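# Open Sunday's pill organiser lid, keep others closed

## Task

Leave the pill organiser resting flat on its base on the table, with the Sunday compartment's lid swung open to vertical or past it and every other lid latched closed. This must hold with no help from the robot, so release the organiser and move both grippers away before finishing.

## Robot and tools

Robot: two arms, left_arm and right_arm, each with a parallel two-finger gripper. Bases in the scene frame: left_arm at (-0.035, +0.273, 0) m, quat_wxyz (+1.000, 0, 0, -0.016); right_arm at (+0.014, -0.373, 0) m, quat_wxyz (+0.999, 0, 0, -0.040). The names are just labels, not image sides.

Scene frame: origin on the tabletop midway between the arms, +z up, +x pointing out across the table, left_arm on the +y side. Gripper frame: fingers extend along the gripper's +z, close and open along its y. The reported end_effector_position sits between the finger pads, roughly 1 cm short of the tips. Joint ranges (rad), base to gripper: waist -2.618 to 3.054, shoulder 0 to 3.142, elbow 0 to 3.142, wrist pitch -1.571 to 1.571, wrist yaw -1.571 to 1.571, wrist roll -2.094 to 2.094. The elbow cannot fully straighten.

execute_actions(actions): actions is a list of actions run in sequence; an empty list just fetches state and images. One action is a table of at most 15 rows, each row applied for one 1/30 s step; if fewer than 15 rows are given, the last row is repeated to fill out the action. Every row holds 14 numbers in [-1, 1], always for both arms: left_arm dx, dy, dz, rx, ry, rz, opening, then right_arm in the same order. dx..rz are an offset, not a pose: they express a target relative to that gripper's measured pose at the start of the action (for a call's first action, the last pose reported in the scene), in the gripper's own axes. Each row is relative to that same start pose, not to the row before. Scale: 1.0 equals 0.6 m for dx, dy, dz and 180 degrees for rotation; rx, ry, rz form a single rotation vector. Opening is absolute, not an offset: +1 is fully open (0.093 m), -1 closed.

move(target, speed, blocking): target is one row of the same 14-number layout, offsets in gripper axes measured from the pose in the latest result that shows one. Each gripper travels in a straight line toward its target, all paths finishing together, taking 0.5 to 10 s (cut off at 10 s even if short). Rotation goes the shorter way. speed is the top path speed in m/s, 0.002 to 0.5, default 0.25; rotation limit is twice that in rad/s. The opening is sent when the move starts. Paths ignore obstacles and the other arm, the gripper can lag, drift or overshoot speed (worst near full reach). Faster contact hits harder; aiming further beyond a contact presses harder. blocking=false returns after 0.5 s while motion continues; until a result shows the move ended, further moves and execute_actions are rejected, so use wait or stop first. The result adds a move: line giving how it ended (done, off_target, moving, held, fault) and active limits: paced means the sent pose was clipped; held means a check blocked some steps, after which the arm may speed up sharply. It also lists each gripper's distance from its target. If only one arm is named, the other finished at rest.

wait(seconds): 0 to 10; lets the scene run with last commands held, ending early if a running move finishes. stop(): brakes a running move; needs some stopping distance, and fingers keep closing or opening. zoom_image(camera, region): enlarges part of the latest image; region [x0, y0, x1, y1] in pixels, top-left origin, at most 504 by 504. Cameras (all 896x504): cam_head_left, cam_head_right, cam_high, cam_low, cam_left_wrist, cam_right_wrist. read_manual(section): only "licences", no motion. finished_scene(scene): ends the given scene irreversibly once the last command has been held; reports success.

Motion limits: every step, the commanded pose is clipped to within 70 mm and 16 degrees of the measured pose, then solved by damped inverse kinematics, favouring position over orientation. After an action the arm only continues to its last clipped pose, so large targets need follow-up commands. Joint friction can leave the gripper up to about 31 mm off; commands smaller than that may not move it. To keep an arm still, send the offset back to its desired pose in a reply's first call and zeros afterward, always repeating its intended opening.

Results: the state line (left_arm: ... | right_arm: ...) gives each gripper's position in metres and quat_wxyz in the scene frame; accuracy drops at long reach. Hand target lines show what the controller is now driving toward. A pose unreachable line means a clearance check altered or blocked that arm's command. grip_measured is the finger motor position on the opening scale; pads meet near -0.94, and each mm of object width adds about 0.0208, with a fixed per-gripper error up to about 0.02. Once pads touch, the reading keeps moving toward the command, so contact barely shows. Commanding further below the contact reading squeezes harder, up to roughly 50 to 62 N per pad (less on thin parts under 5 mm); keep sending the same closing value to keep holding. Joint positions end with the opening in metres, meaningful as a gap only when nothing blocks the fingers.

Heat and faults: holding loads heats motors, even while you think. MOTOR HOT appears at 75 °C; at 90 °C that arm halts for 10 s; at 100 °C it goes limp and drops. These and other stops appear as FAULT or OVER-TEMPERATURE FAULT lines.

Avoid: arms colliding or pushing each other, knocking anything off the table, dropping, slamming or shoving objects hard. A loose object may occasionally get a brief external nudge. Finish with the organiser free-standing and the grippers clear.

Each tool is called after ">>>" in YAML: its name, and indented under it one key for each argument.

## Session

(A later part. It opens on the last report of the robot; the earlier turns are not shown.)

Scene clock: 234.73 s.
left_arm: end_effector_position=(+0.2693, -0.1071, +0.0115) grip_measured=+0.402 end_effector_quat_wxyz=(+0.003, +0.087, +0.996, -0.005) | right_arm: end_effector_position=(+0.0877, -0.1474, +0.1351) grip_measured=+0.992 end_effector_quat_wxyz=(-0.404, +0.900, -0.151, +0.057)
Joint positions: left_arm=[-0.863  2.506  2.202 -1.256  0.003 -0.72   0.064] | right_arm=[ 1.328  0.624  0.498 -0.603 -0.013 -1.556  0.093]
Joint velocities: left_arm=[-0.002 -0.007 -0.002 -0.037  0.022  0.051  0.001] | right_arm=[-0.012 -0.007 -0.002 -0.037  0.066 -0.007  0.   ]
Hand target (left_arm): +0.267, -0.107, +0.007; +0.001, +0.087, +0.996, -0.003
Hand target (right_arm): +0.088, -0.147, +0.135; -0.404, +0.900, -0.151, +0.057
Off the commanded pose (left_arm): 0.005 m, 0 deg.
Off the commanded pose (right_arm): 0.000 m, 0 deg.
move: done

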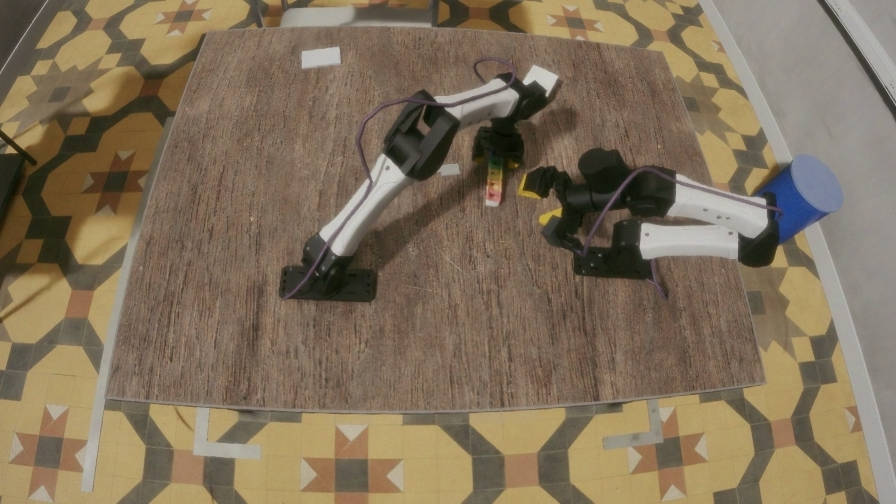

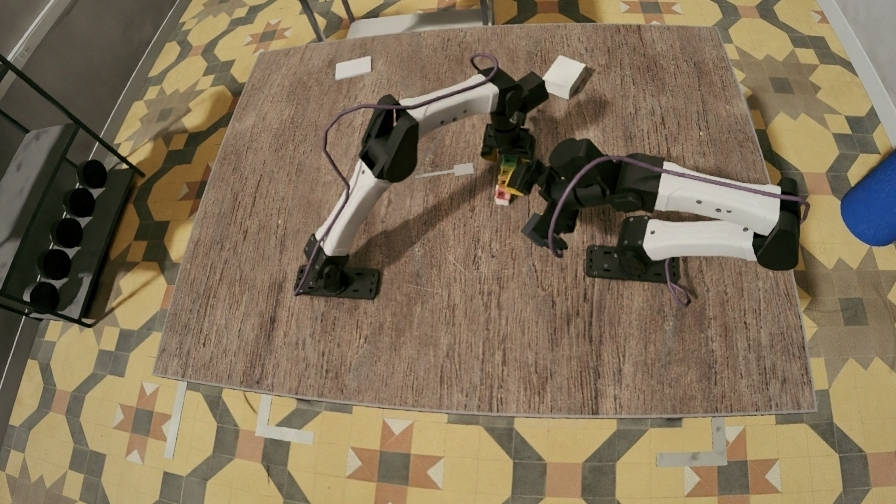

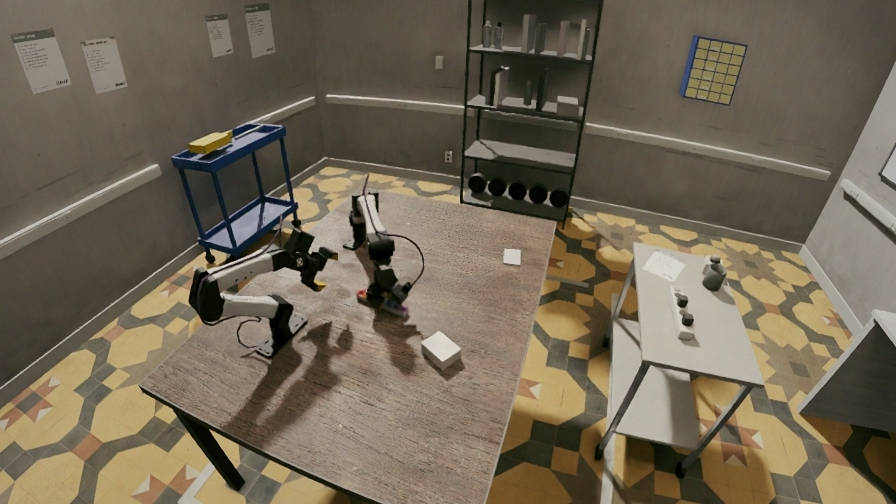

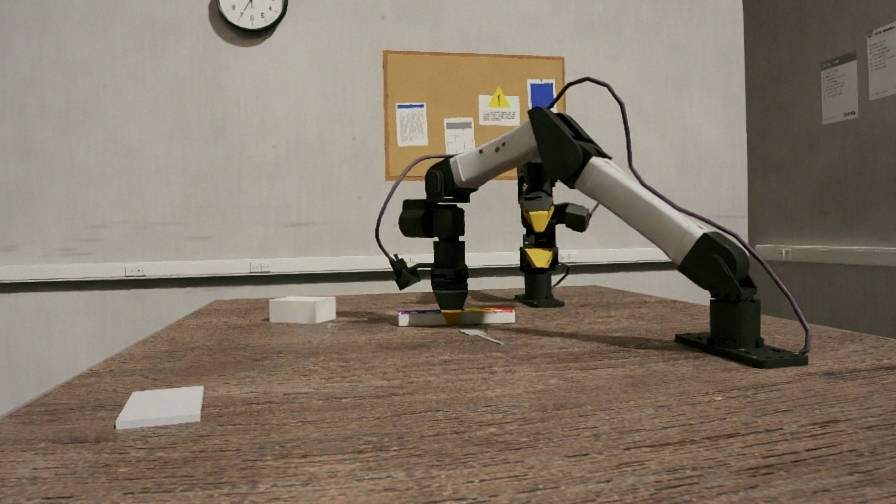

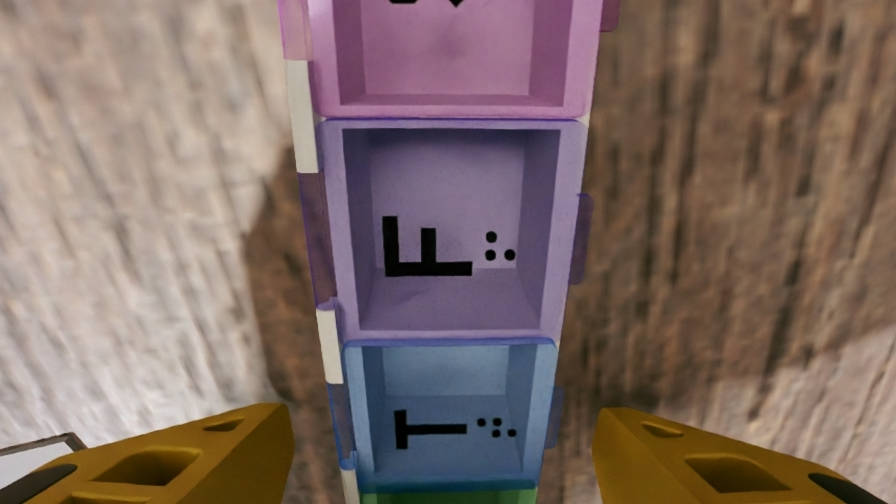

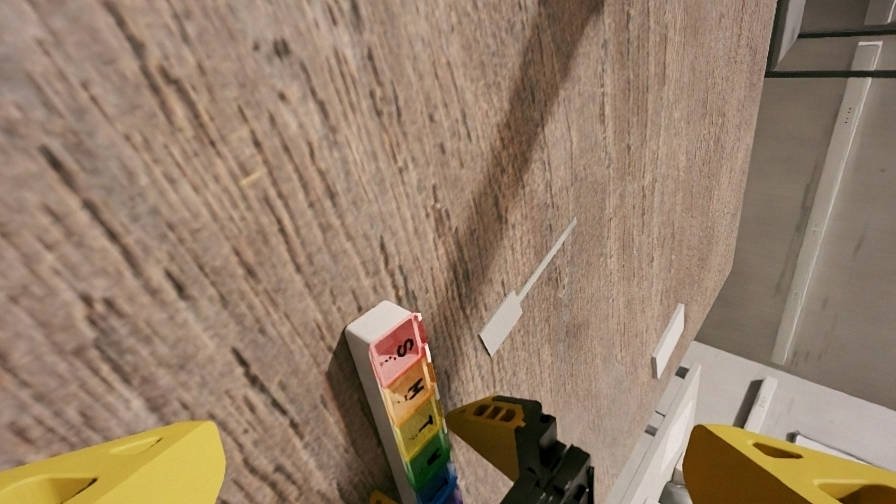

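>>> execute_actions:
  actions:
    - [[0,0,-0.002,0,0,0,0.3, 0,0,0,0,0,0,1.0],[0,0,-0.002,0,0,0,0.2, 0,0,0,0,0,0,1.0],[0,0,-0.002,0,0,0,0.1, 0,0,0,0,0,0,1.0],[0,0,-0.002,0,0,0,0.0, 0,0,0,0,0,0,1.0],[0,0,-0.002,0,0,0,-0.08, 0,0,0,0,0,0,1.0],[0,0,-0.002,0,0,0,-0.14, 0,0,0,0,0,0,1.0],[0,0,-0.002,0,0,0,-0.19, 0,0,0,0,0,0,1.0],[0,0,-0.002,0,0,0,-0.23, 0,0,0,0,0,0,1.0],[0,0,-0.002,0,0,0,-0.26, 0,0,0,0,0,0,1.0],[0,0,-0.002,0,0,0,-0.29, 0,0,0,0,0,0,1.0],[0,0,-0.002,0,0,0,-0.32, 0,0,0,0,0,0,1.0],[0,0,-0.002,0,0,0,-0.35, 0,0,0,0,0,0,1.0],[0,0,-0.002,0,0,0,-0.38, 0,0,0,0,0,0,1.0],[0,0,-0.002,0,0,0,-0.41, 0,0,0,0,0,0,1.0]]

>>> move:
  target: [0.106,0.011,-0.007,0,0,0.049,-0.41, 0,0,0,0,0,0,1.0]
  speed: 0.06

Scene clock: 259.27 s.
left_arm: end_effector_position=(+0.2695, -0.1074, +0.0115) grip_measured=-0.389 end_effector_quat_wxyz=(+0.003, +0.087, +0.996, -0.005) | right_arm: end_effector_position=(+0.0877, -0.1474, +0.1351) grip_measured=+0.992 end_effector_quat_wxyz=(-0.404, +0.900, -0.151, +0.057)
Joint positions: left_arm=[-0.863  2.506  2.202 -1.254  0.003 -0.72   0.027] | right_arm=[ 1.328  0.624  0.498 -0.603 -0.013 -1.556  0.093]
Joint velocities: left_arm=[ 0.002  0.007 -0.022 -0.022  0.037  0.007 -0.007] | right_arm=[-0.007 -0.002  0.002 -0.037  0.022 -0.051 -0.   ]
Hand target (left_arm): +0.269, -0.107, +0.013; +0.003, +0.087, +0.996, -0.005
Hand target (right_arm): +0.088, -0.147, +0.135; -0.404, +0.900, -0.151, +0.057
Off the commanded pose (left_arm): 0.001 m, 0 deg.
Off the commanded pose (right_arm): 0.000 m, 0 deg.

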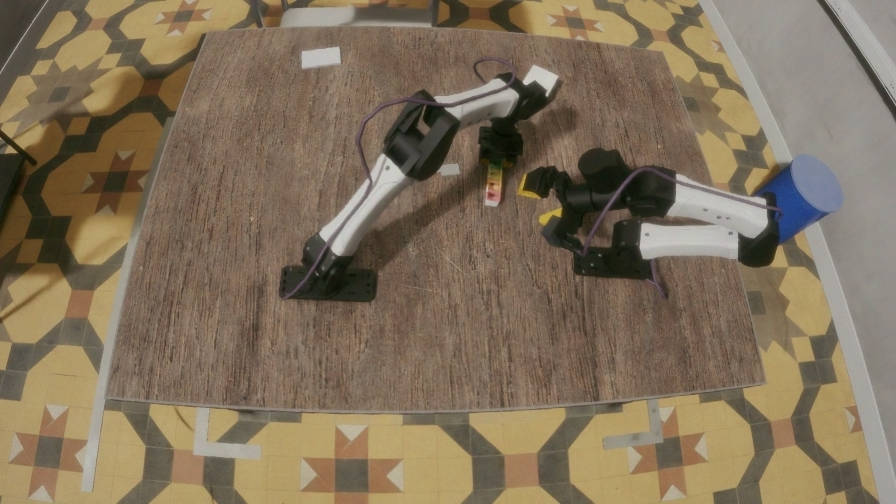

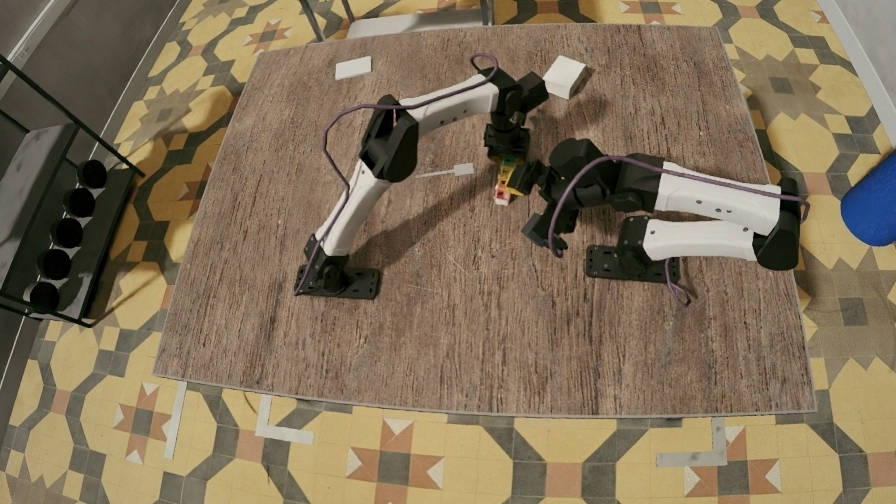

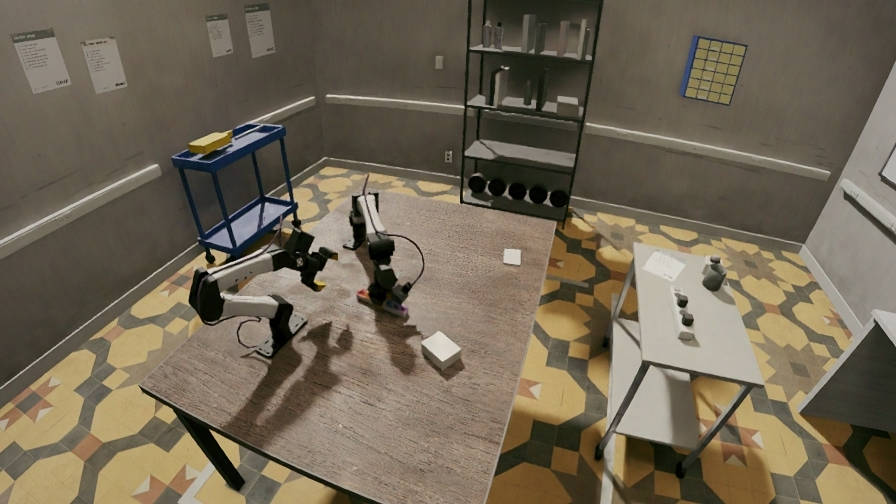

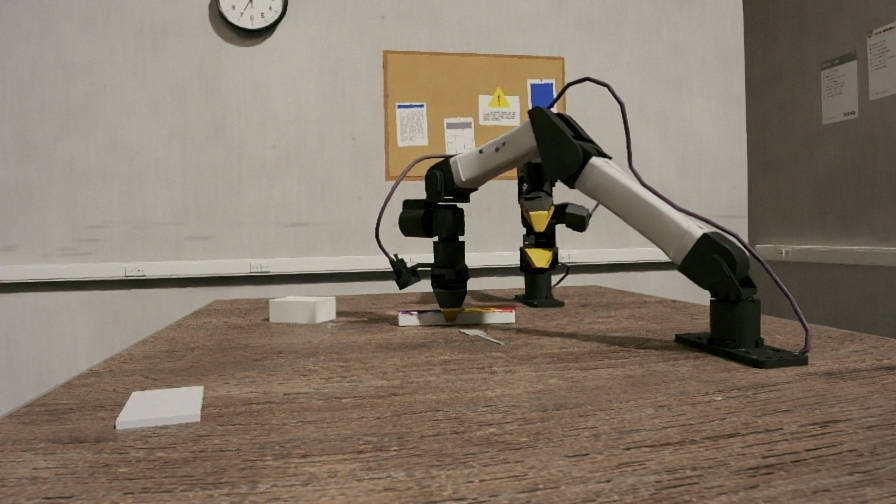

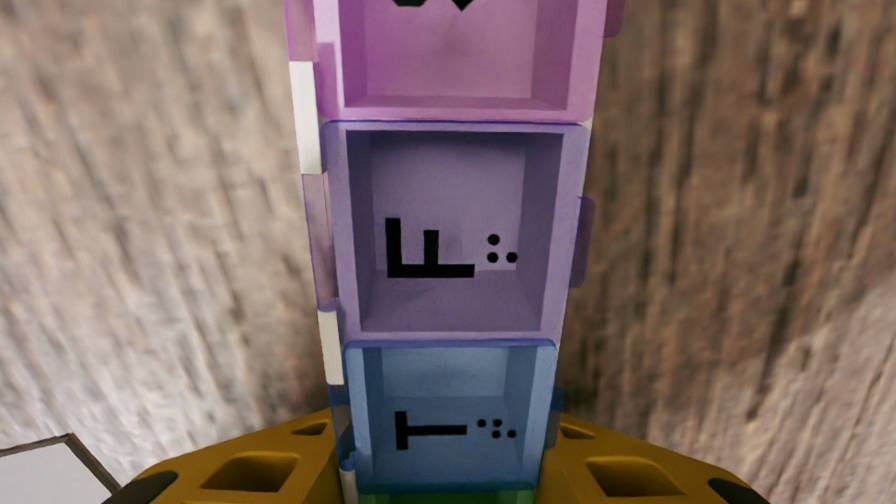

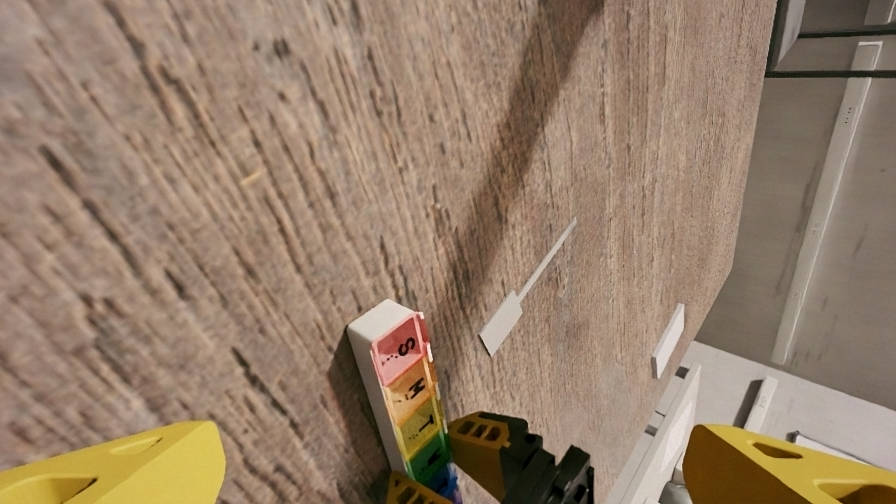

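Scene clock: 260.87 s.
left_arm: end_effector_position=(+0.2112, -0.0891, +0.0121) grip_measured=-0.390 end_effector_quat_wxyz=(-0.001, +0.155, +0.988, -0.001) | right_arm: end_effector_position=(+0.0877, -0.1474, +0.1351) grip_measured=+0.992 end_effector_quat_wxyz=(-0.404, +0.900, -0.151, +0.057)
Joint positions: left_arm=[-0.941  2.283  1.808 -1.096  0.003 -0.661  0.026] | right_arm=[ 1.328  0.624  0.498 -0.603 -0.013 -1.556  0.093]
Joint velocities: left_arm=[ 0.002 -0.007 -0.017 -0.022 -0.007 -0.022 -0.001] | right_arm=[-0.002  0.002  0.002 -0.081 -0.081  0.022 -0.   ]
Hand target (left_arm): +0.208, -0.090, +0.015; +0.005, +0.164, +0.986, -0.004
Hand target (right_arm): +0.088, -0.147, +0.135; -0.404, +0.900, -0.151, +0.057
Off the commanded pose (left_arm): 0.005 m, 1 deg.
Off the commanded pose (right_arm): 0.000 m, 0 deg.
move: done

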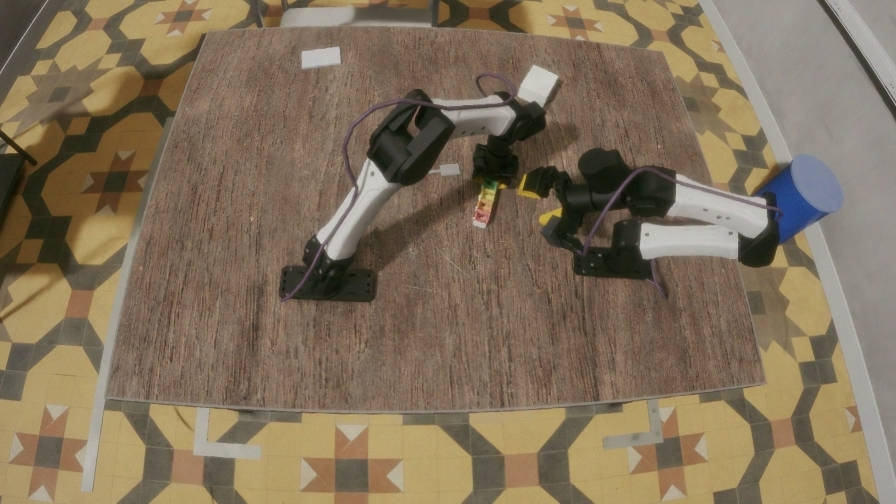

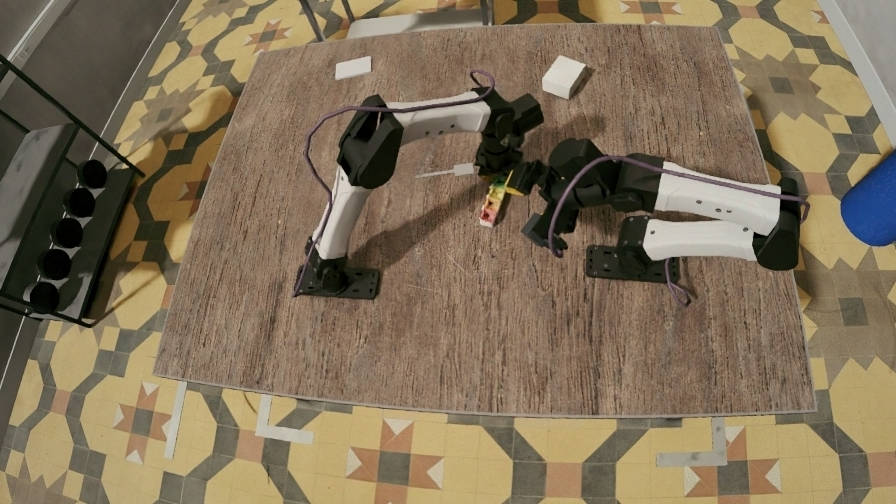

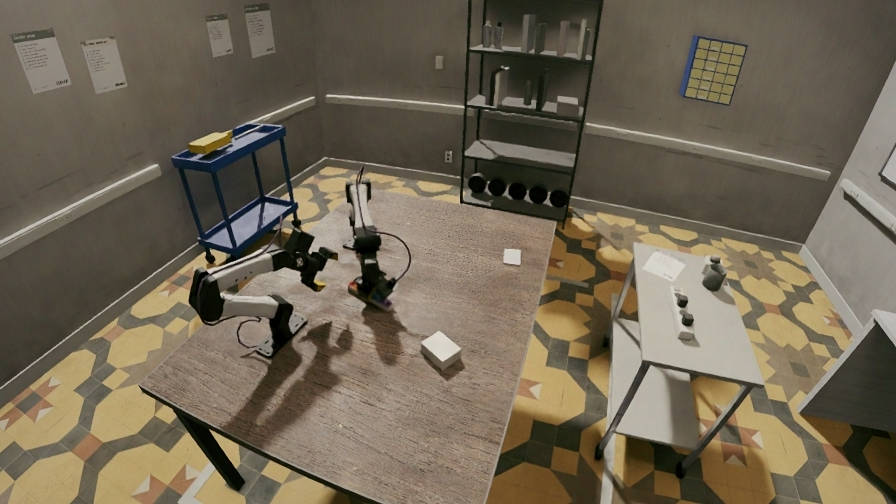

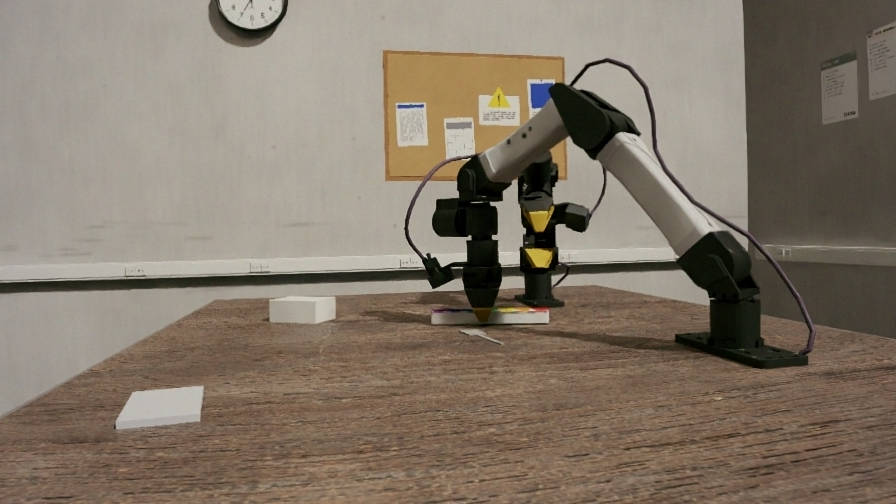

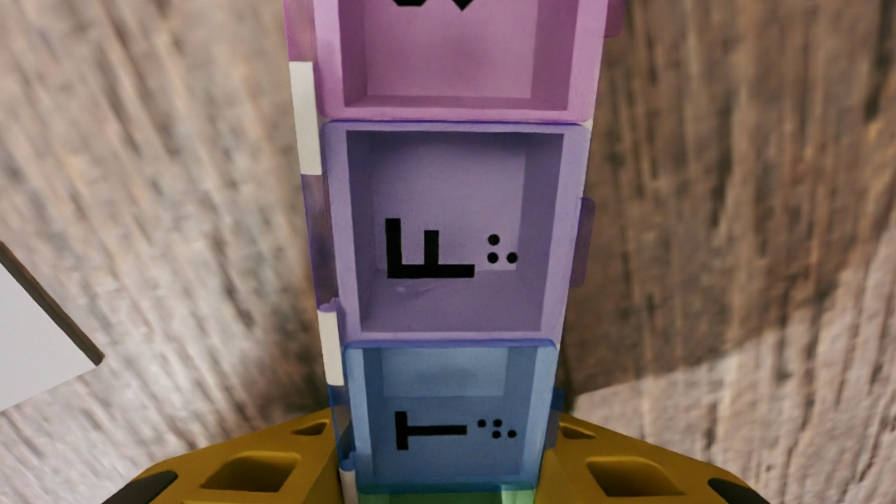

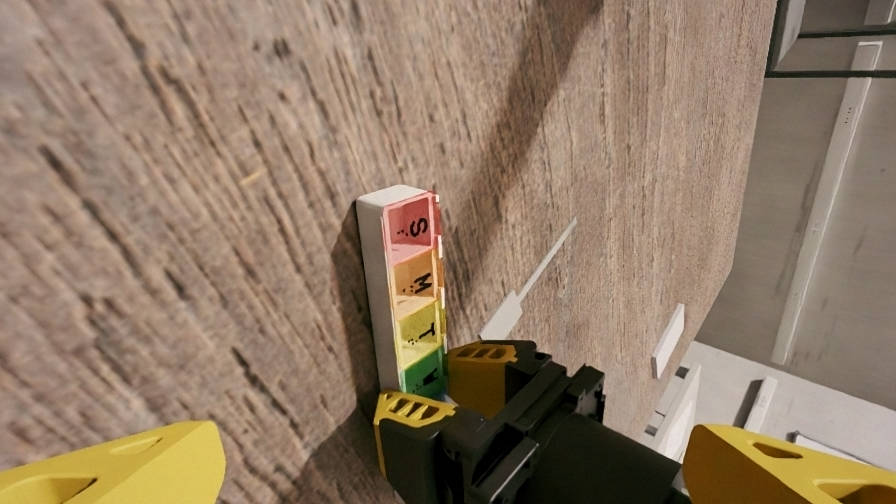

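>>> zoom_image:
  camera: "cam_right_wrist"
  region: [345, 175, 465, 325]

Region (345, 175, 465, 325) of cam_right_wrist's 896x504 image, scaled by 3.360, with more detail than that image has; it fills the left 403 columns of this view, and the rest is white.

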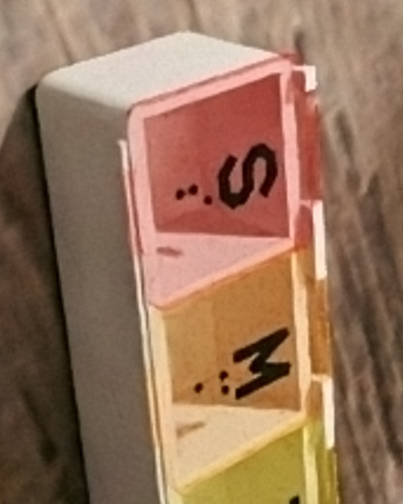

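>>> move:
  target: [0.004,0.0031,0.0209,-0.0059,0.0075,0,-0.41, 0.0045,0,0.2025,-0.016,0,0,1.0]
  speed: 0.1

Scene clock: 333.40 s.
left_arm: end_effector_position=(+0.2114, -0.0894, +0.0108) grip_measured=-0.390 end_effector_quat_wxyz=(-0.001, +0.155, +0.988, -0.001) | right_arm: end_effector_position=(+0.1158, -0.0631, +0.0594) grip_measured=+0.992 end_effector_quat_wxyz=(-0.388, +0.907, -0.152, +0.054)
Joint positions: left_arm=[-0.941  2.286  1.807 -1.093  0.003 -0.66   0.026] | right_arm=[ 1.328  1.262  0.445  0.051 -0.014 -1.556  0.093]
Joint velocities: left_arm=[-0.017 -0.002 -0.007  0.007 -0.037 -0.022 -0.   ] | right_arm=[ 0.022 -0.002 -0.012  0.007  0.095 -0.066  0.   ]
Hand target (left_arm): +0.209, -0.087, -0.000; -0.012, +0.155, +0.988, +0.010
Hand target (right_arm): +0.117, -0.064, +0.055; -0.382, +0.910, -0.152, +0.053
Off the commanded pose (left_arm): 0.012 m, 2 deg.
Off the commanded pose (right_arm): 0.006 m, 1 deg.
move: off_target (left_arm)

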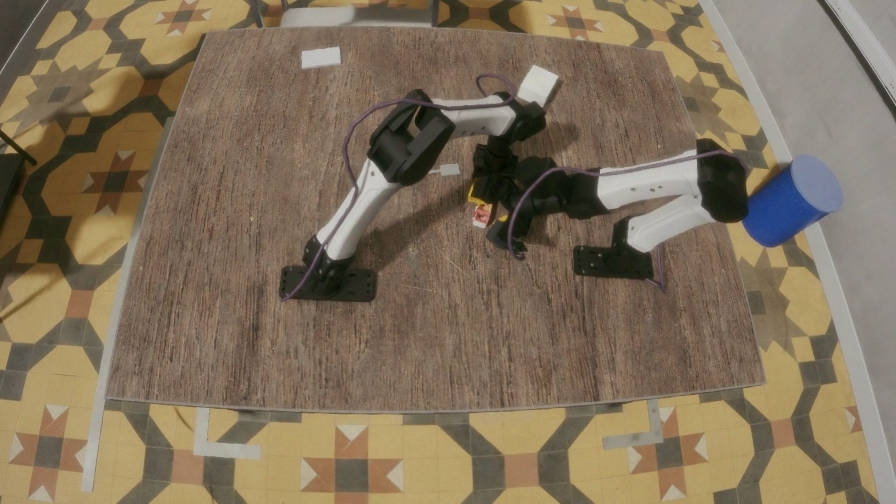

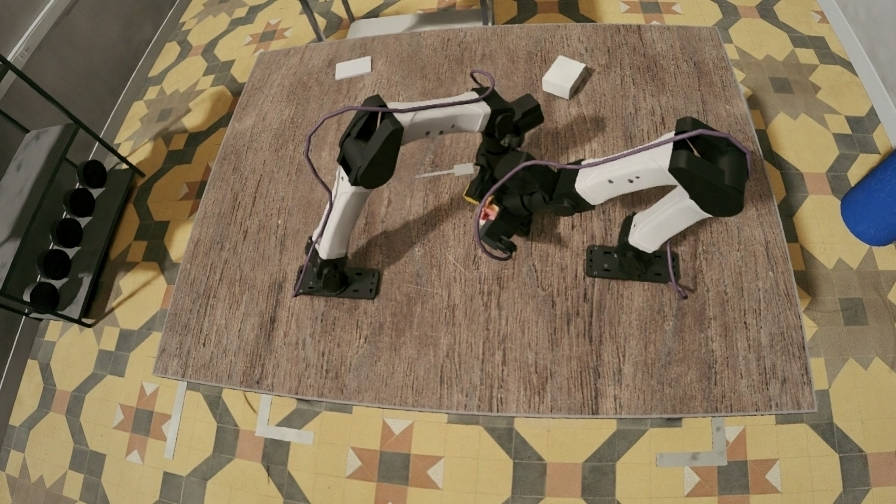

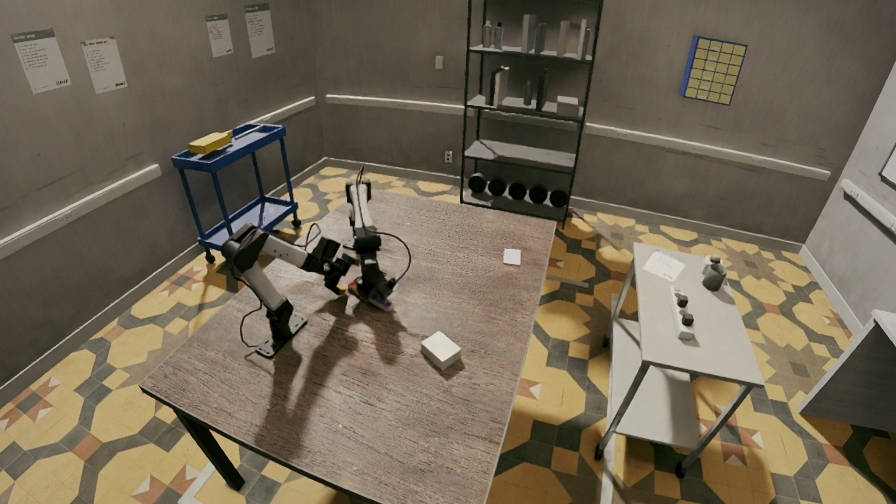

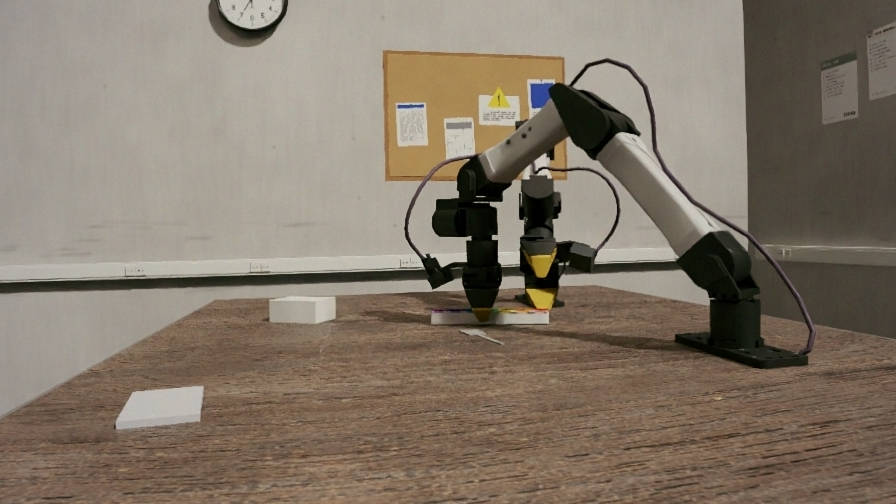

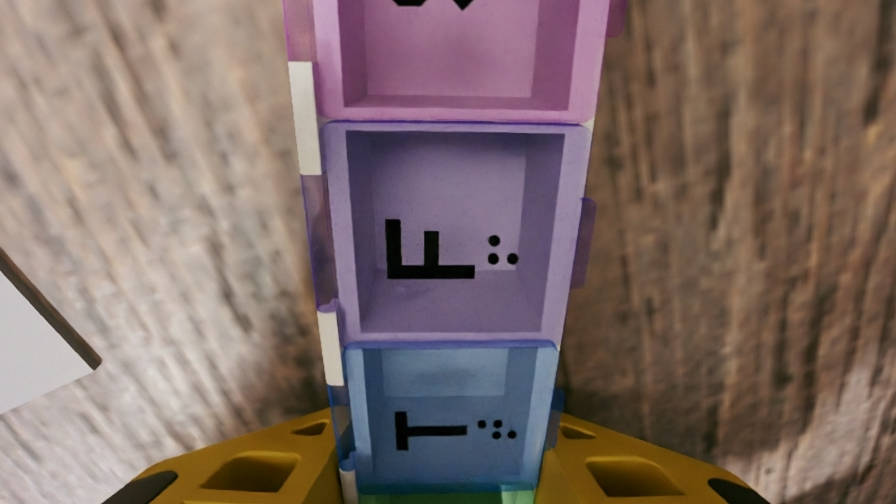

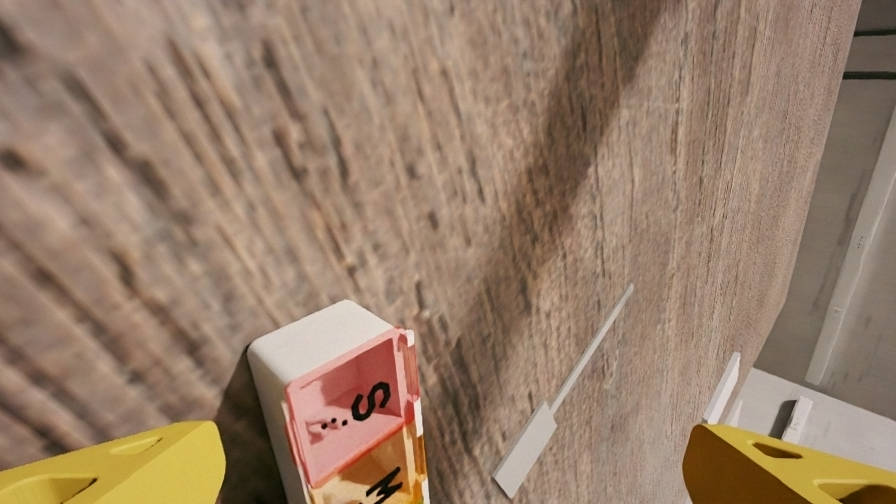

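>>> zoom_image:
  camera: "cam_right_wrist"
  region: [190, 290, 440, 504]

Region (190, 290, 440, 504) of cam_right_wrist's 896x504 image, scaled by 2.016, with more detail than that image has; it fills the top 431 rows of this view, and the rest is white.

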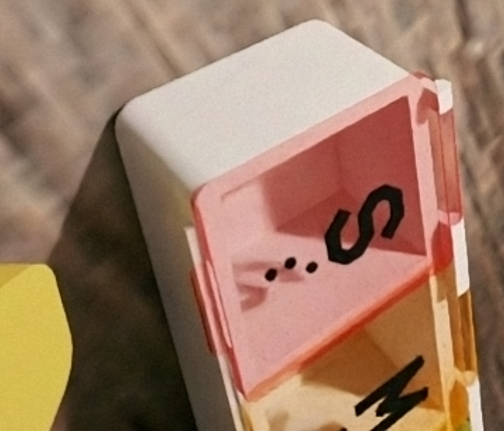

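>>> move:
  target: [0.004,0.0031,0.0209,-0.0059,0.0075,0,-0.41, 0.0136,0,0.0175,0,0.0057,0.0055,1.0]
  speed: 0.03

>>> zoom_image:
  camera: "cam_right_wrist"
  region: [190, 290, 440, 504]

Scene clock: 398.47 s.
left_arm: end_effector_position=(+0.2114, -0.0894, +0.0108) grip_measured=-0.390 end_effector_quat_wxyz=(-0.001, +0.155, +0.988, -0.001) | right_arm: end_effector_position=(+0.1223, -0.0592, +0.0549) grip_measured=+0.992 end_effector_quat_wxyz=(-0.391, +0.905, -0.159, +0.057)
Joint positions: left_arm=[-0.941  2.286  1.807 -1.093  0.003 -0.66   0.026] | right_arm=[ 1.313  1.305  0.445  0.1   -0.014 -1.556  0.093]
Joint velocities: left_arm=[-0.007 -0.002  0.017 -0.051  0.022  0.037  0.001] | right_arm=[-0.007 -0.007  0.002  0.037 -0.037  0.051  0.   ]
Hand target (left_arm): +0.209, -0.087, -0.001; -0.012, +0.156, +0.988, +0.010
Hand target (right_arm): +0.126, -0.059, +0.052; -0.387, +0.906, -0.163, +0.059
Off the commanded pose (left_arm): 0.013 m, 2 deg.
Off the commanded pose (right_arm): 0.005 m, 1 deg.
move: off_target (left_arm)

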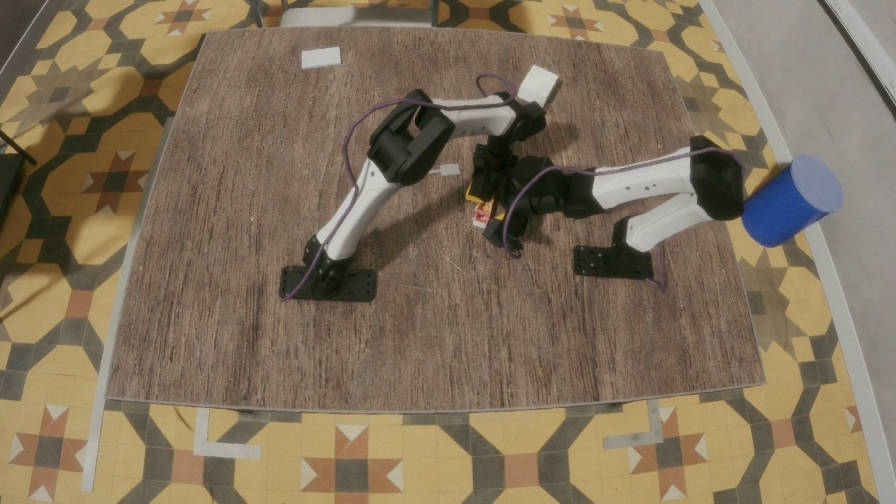

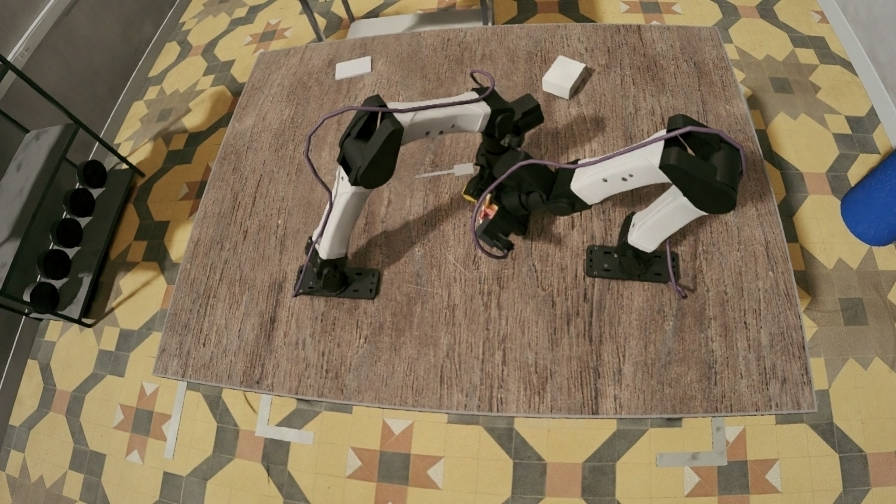

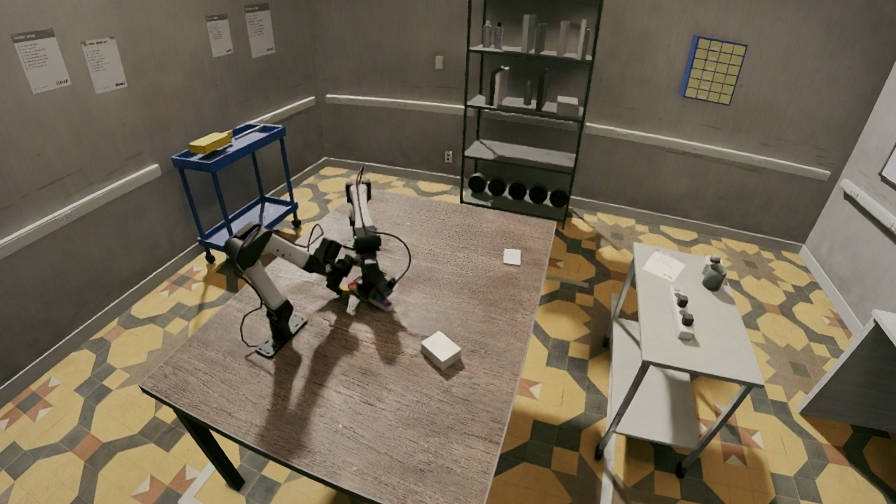

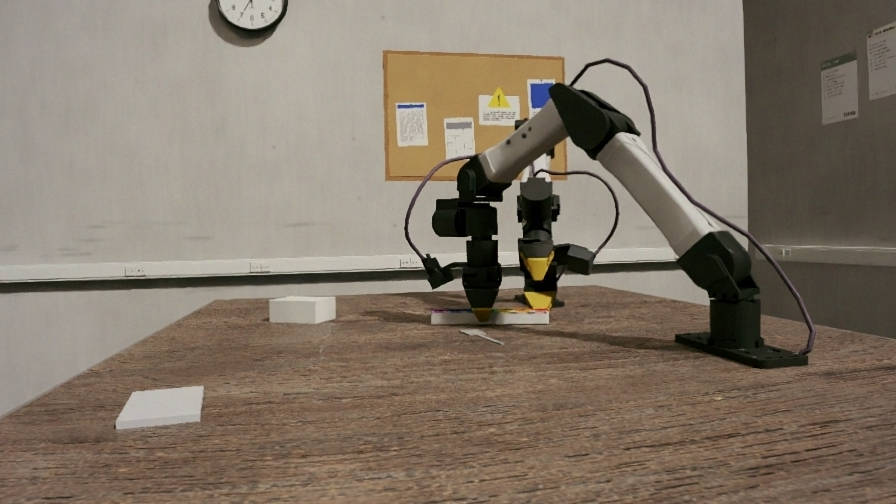

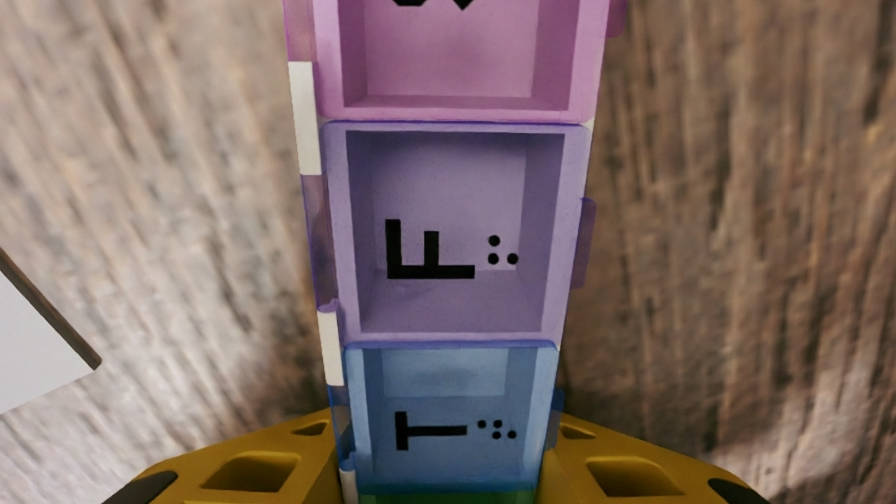

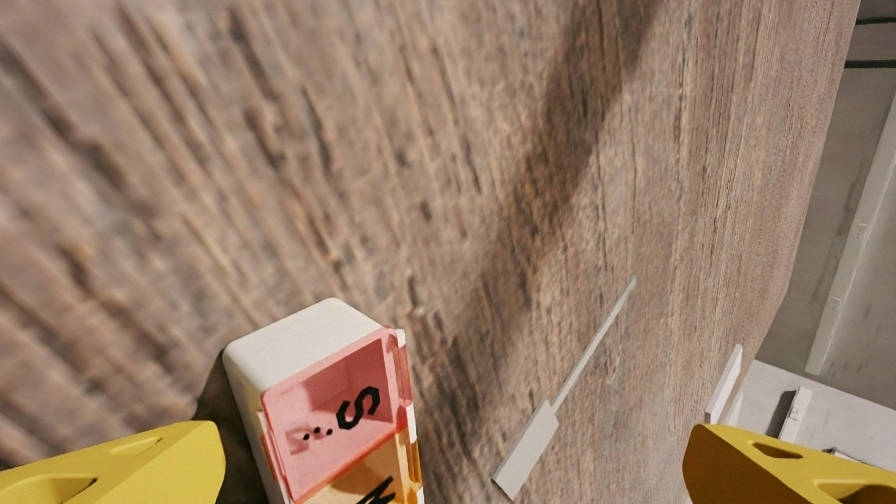

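Region (190, 290, 440, 504) of cam_right_wrist's 896x504 image, scaled by 2.016, with more detail than that image has; it fills the top 431 rows of this view, and the rest is white.

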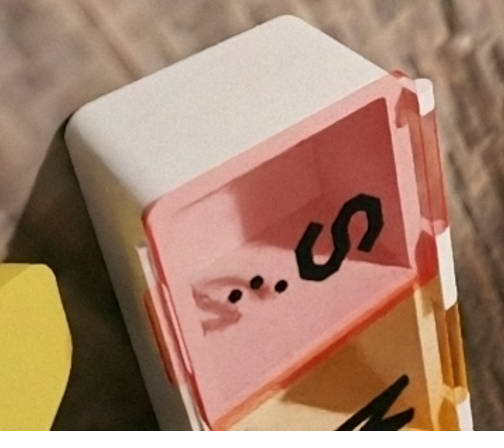

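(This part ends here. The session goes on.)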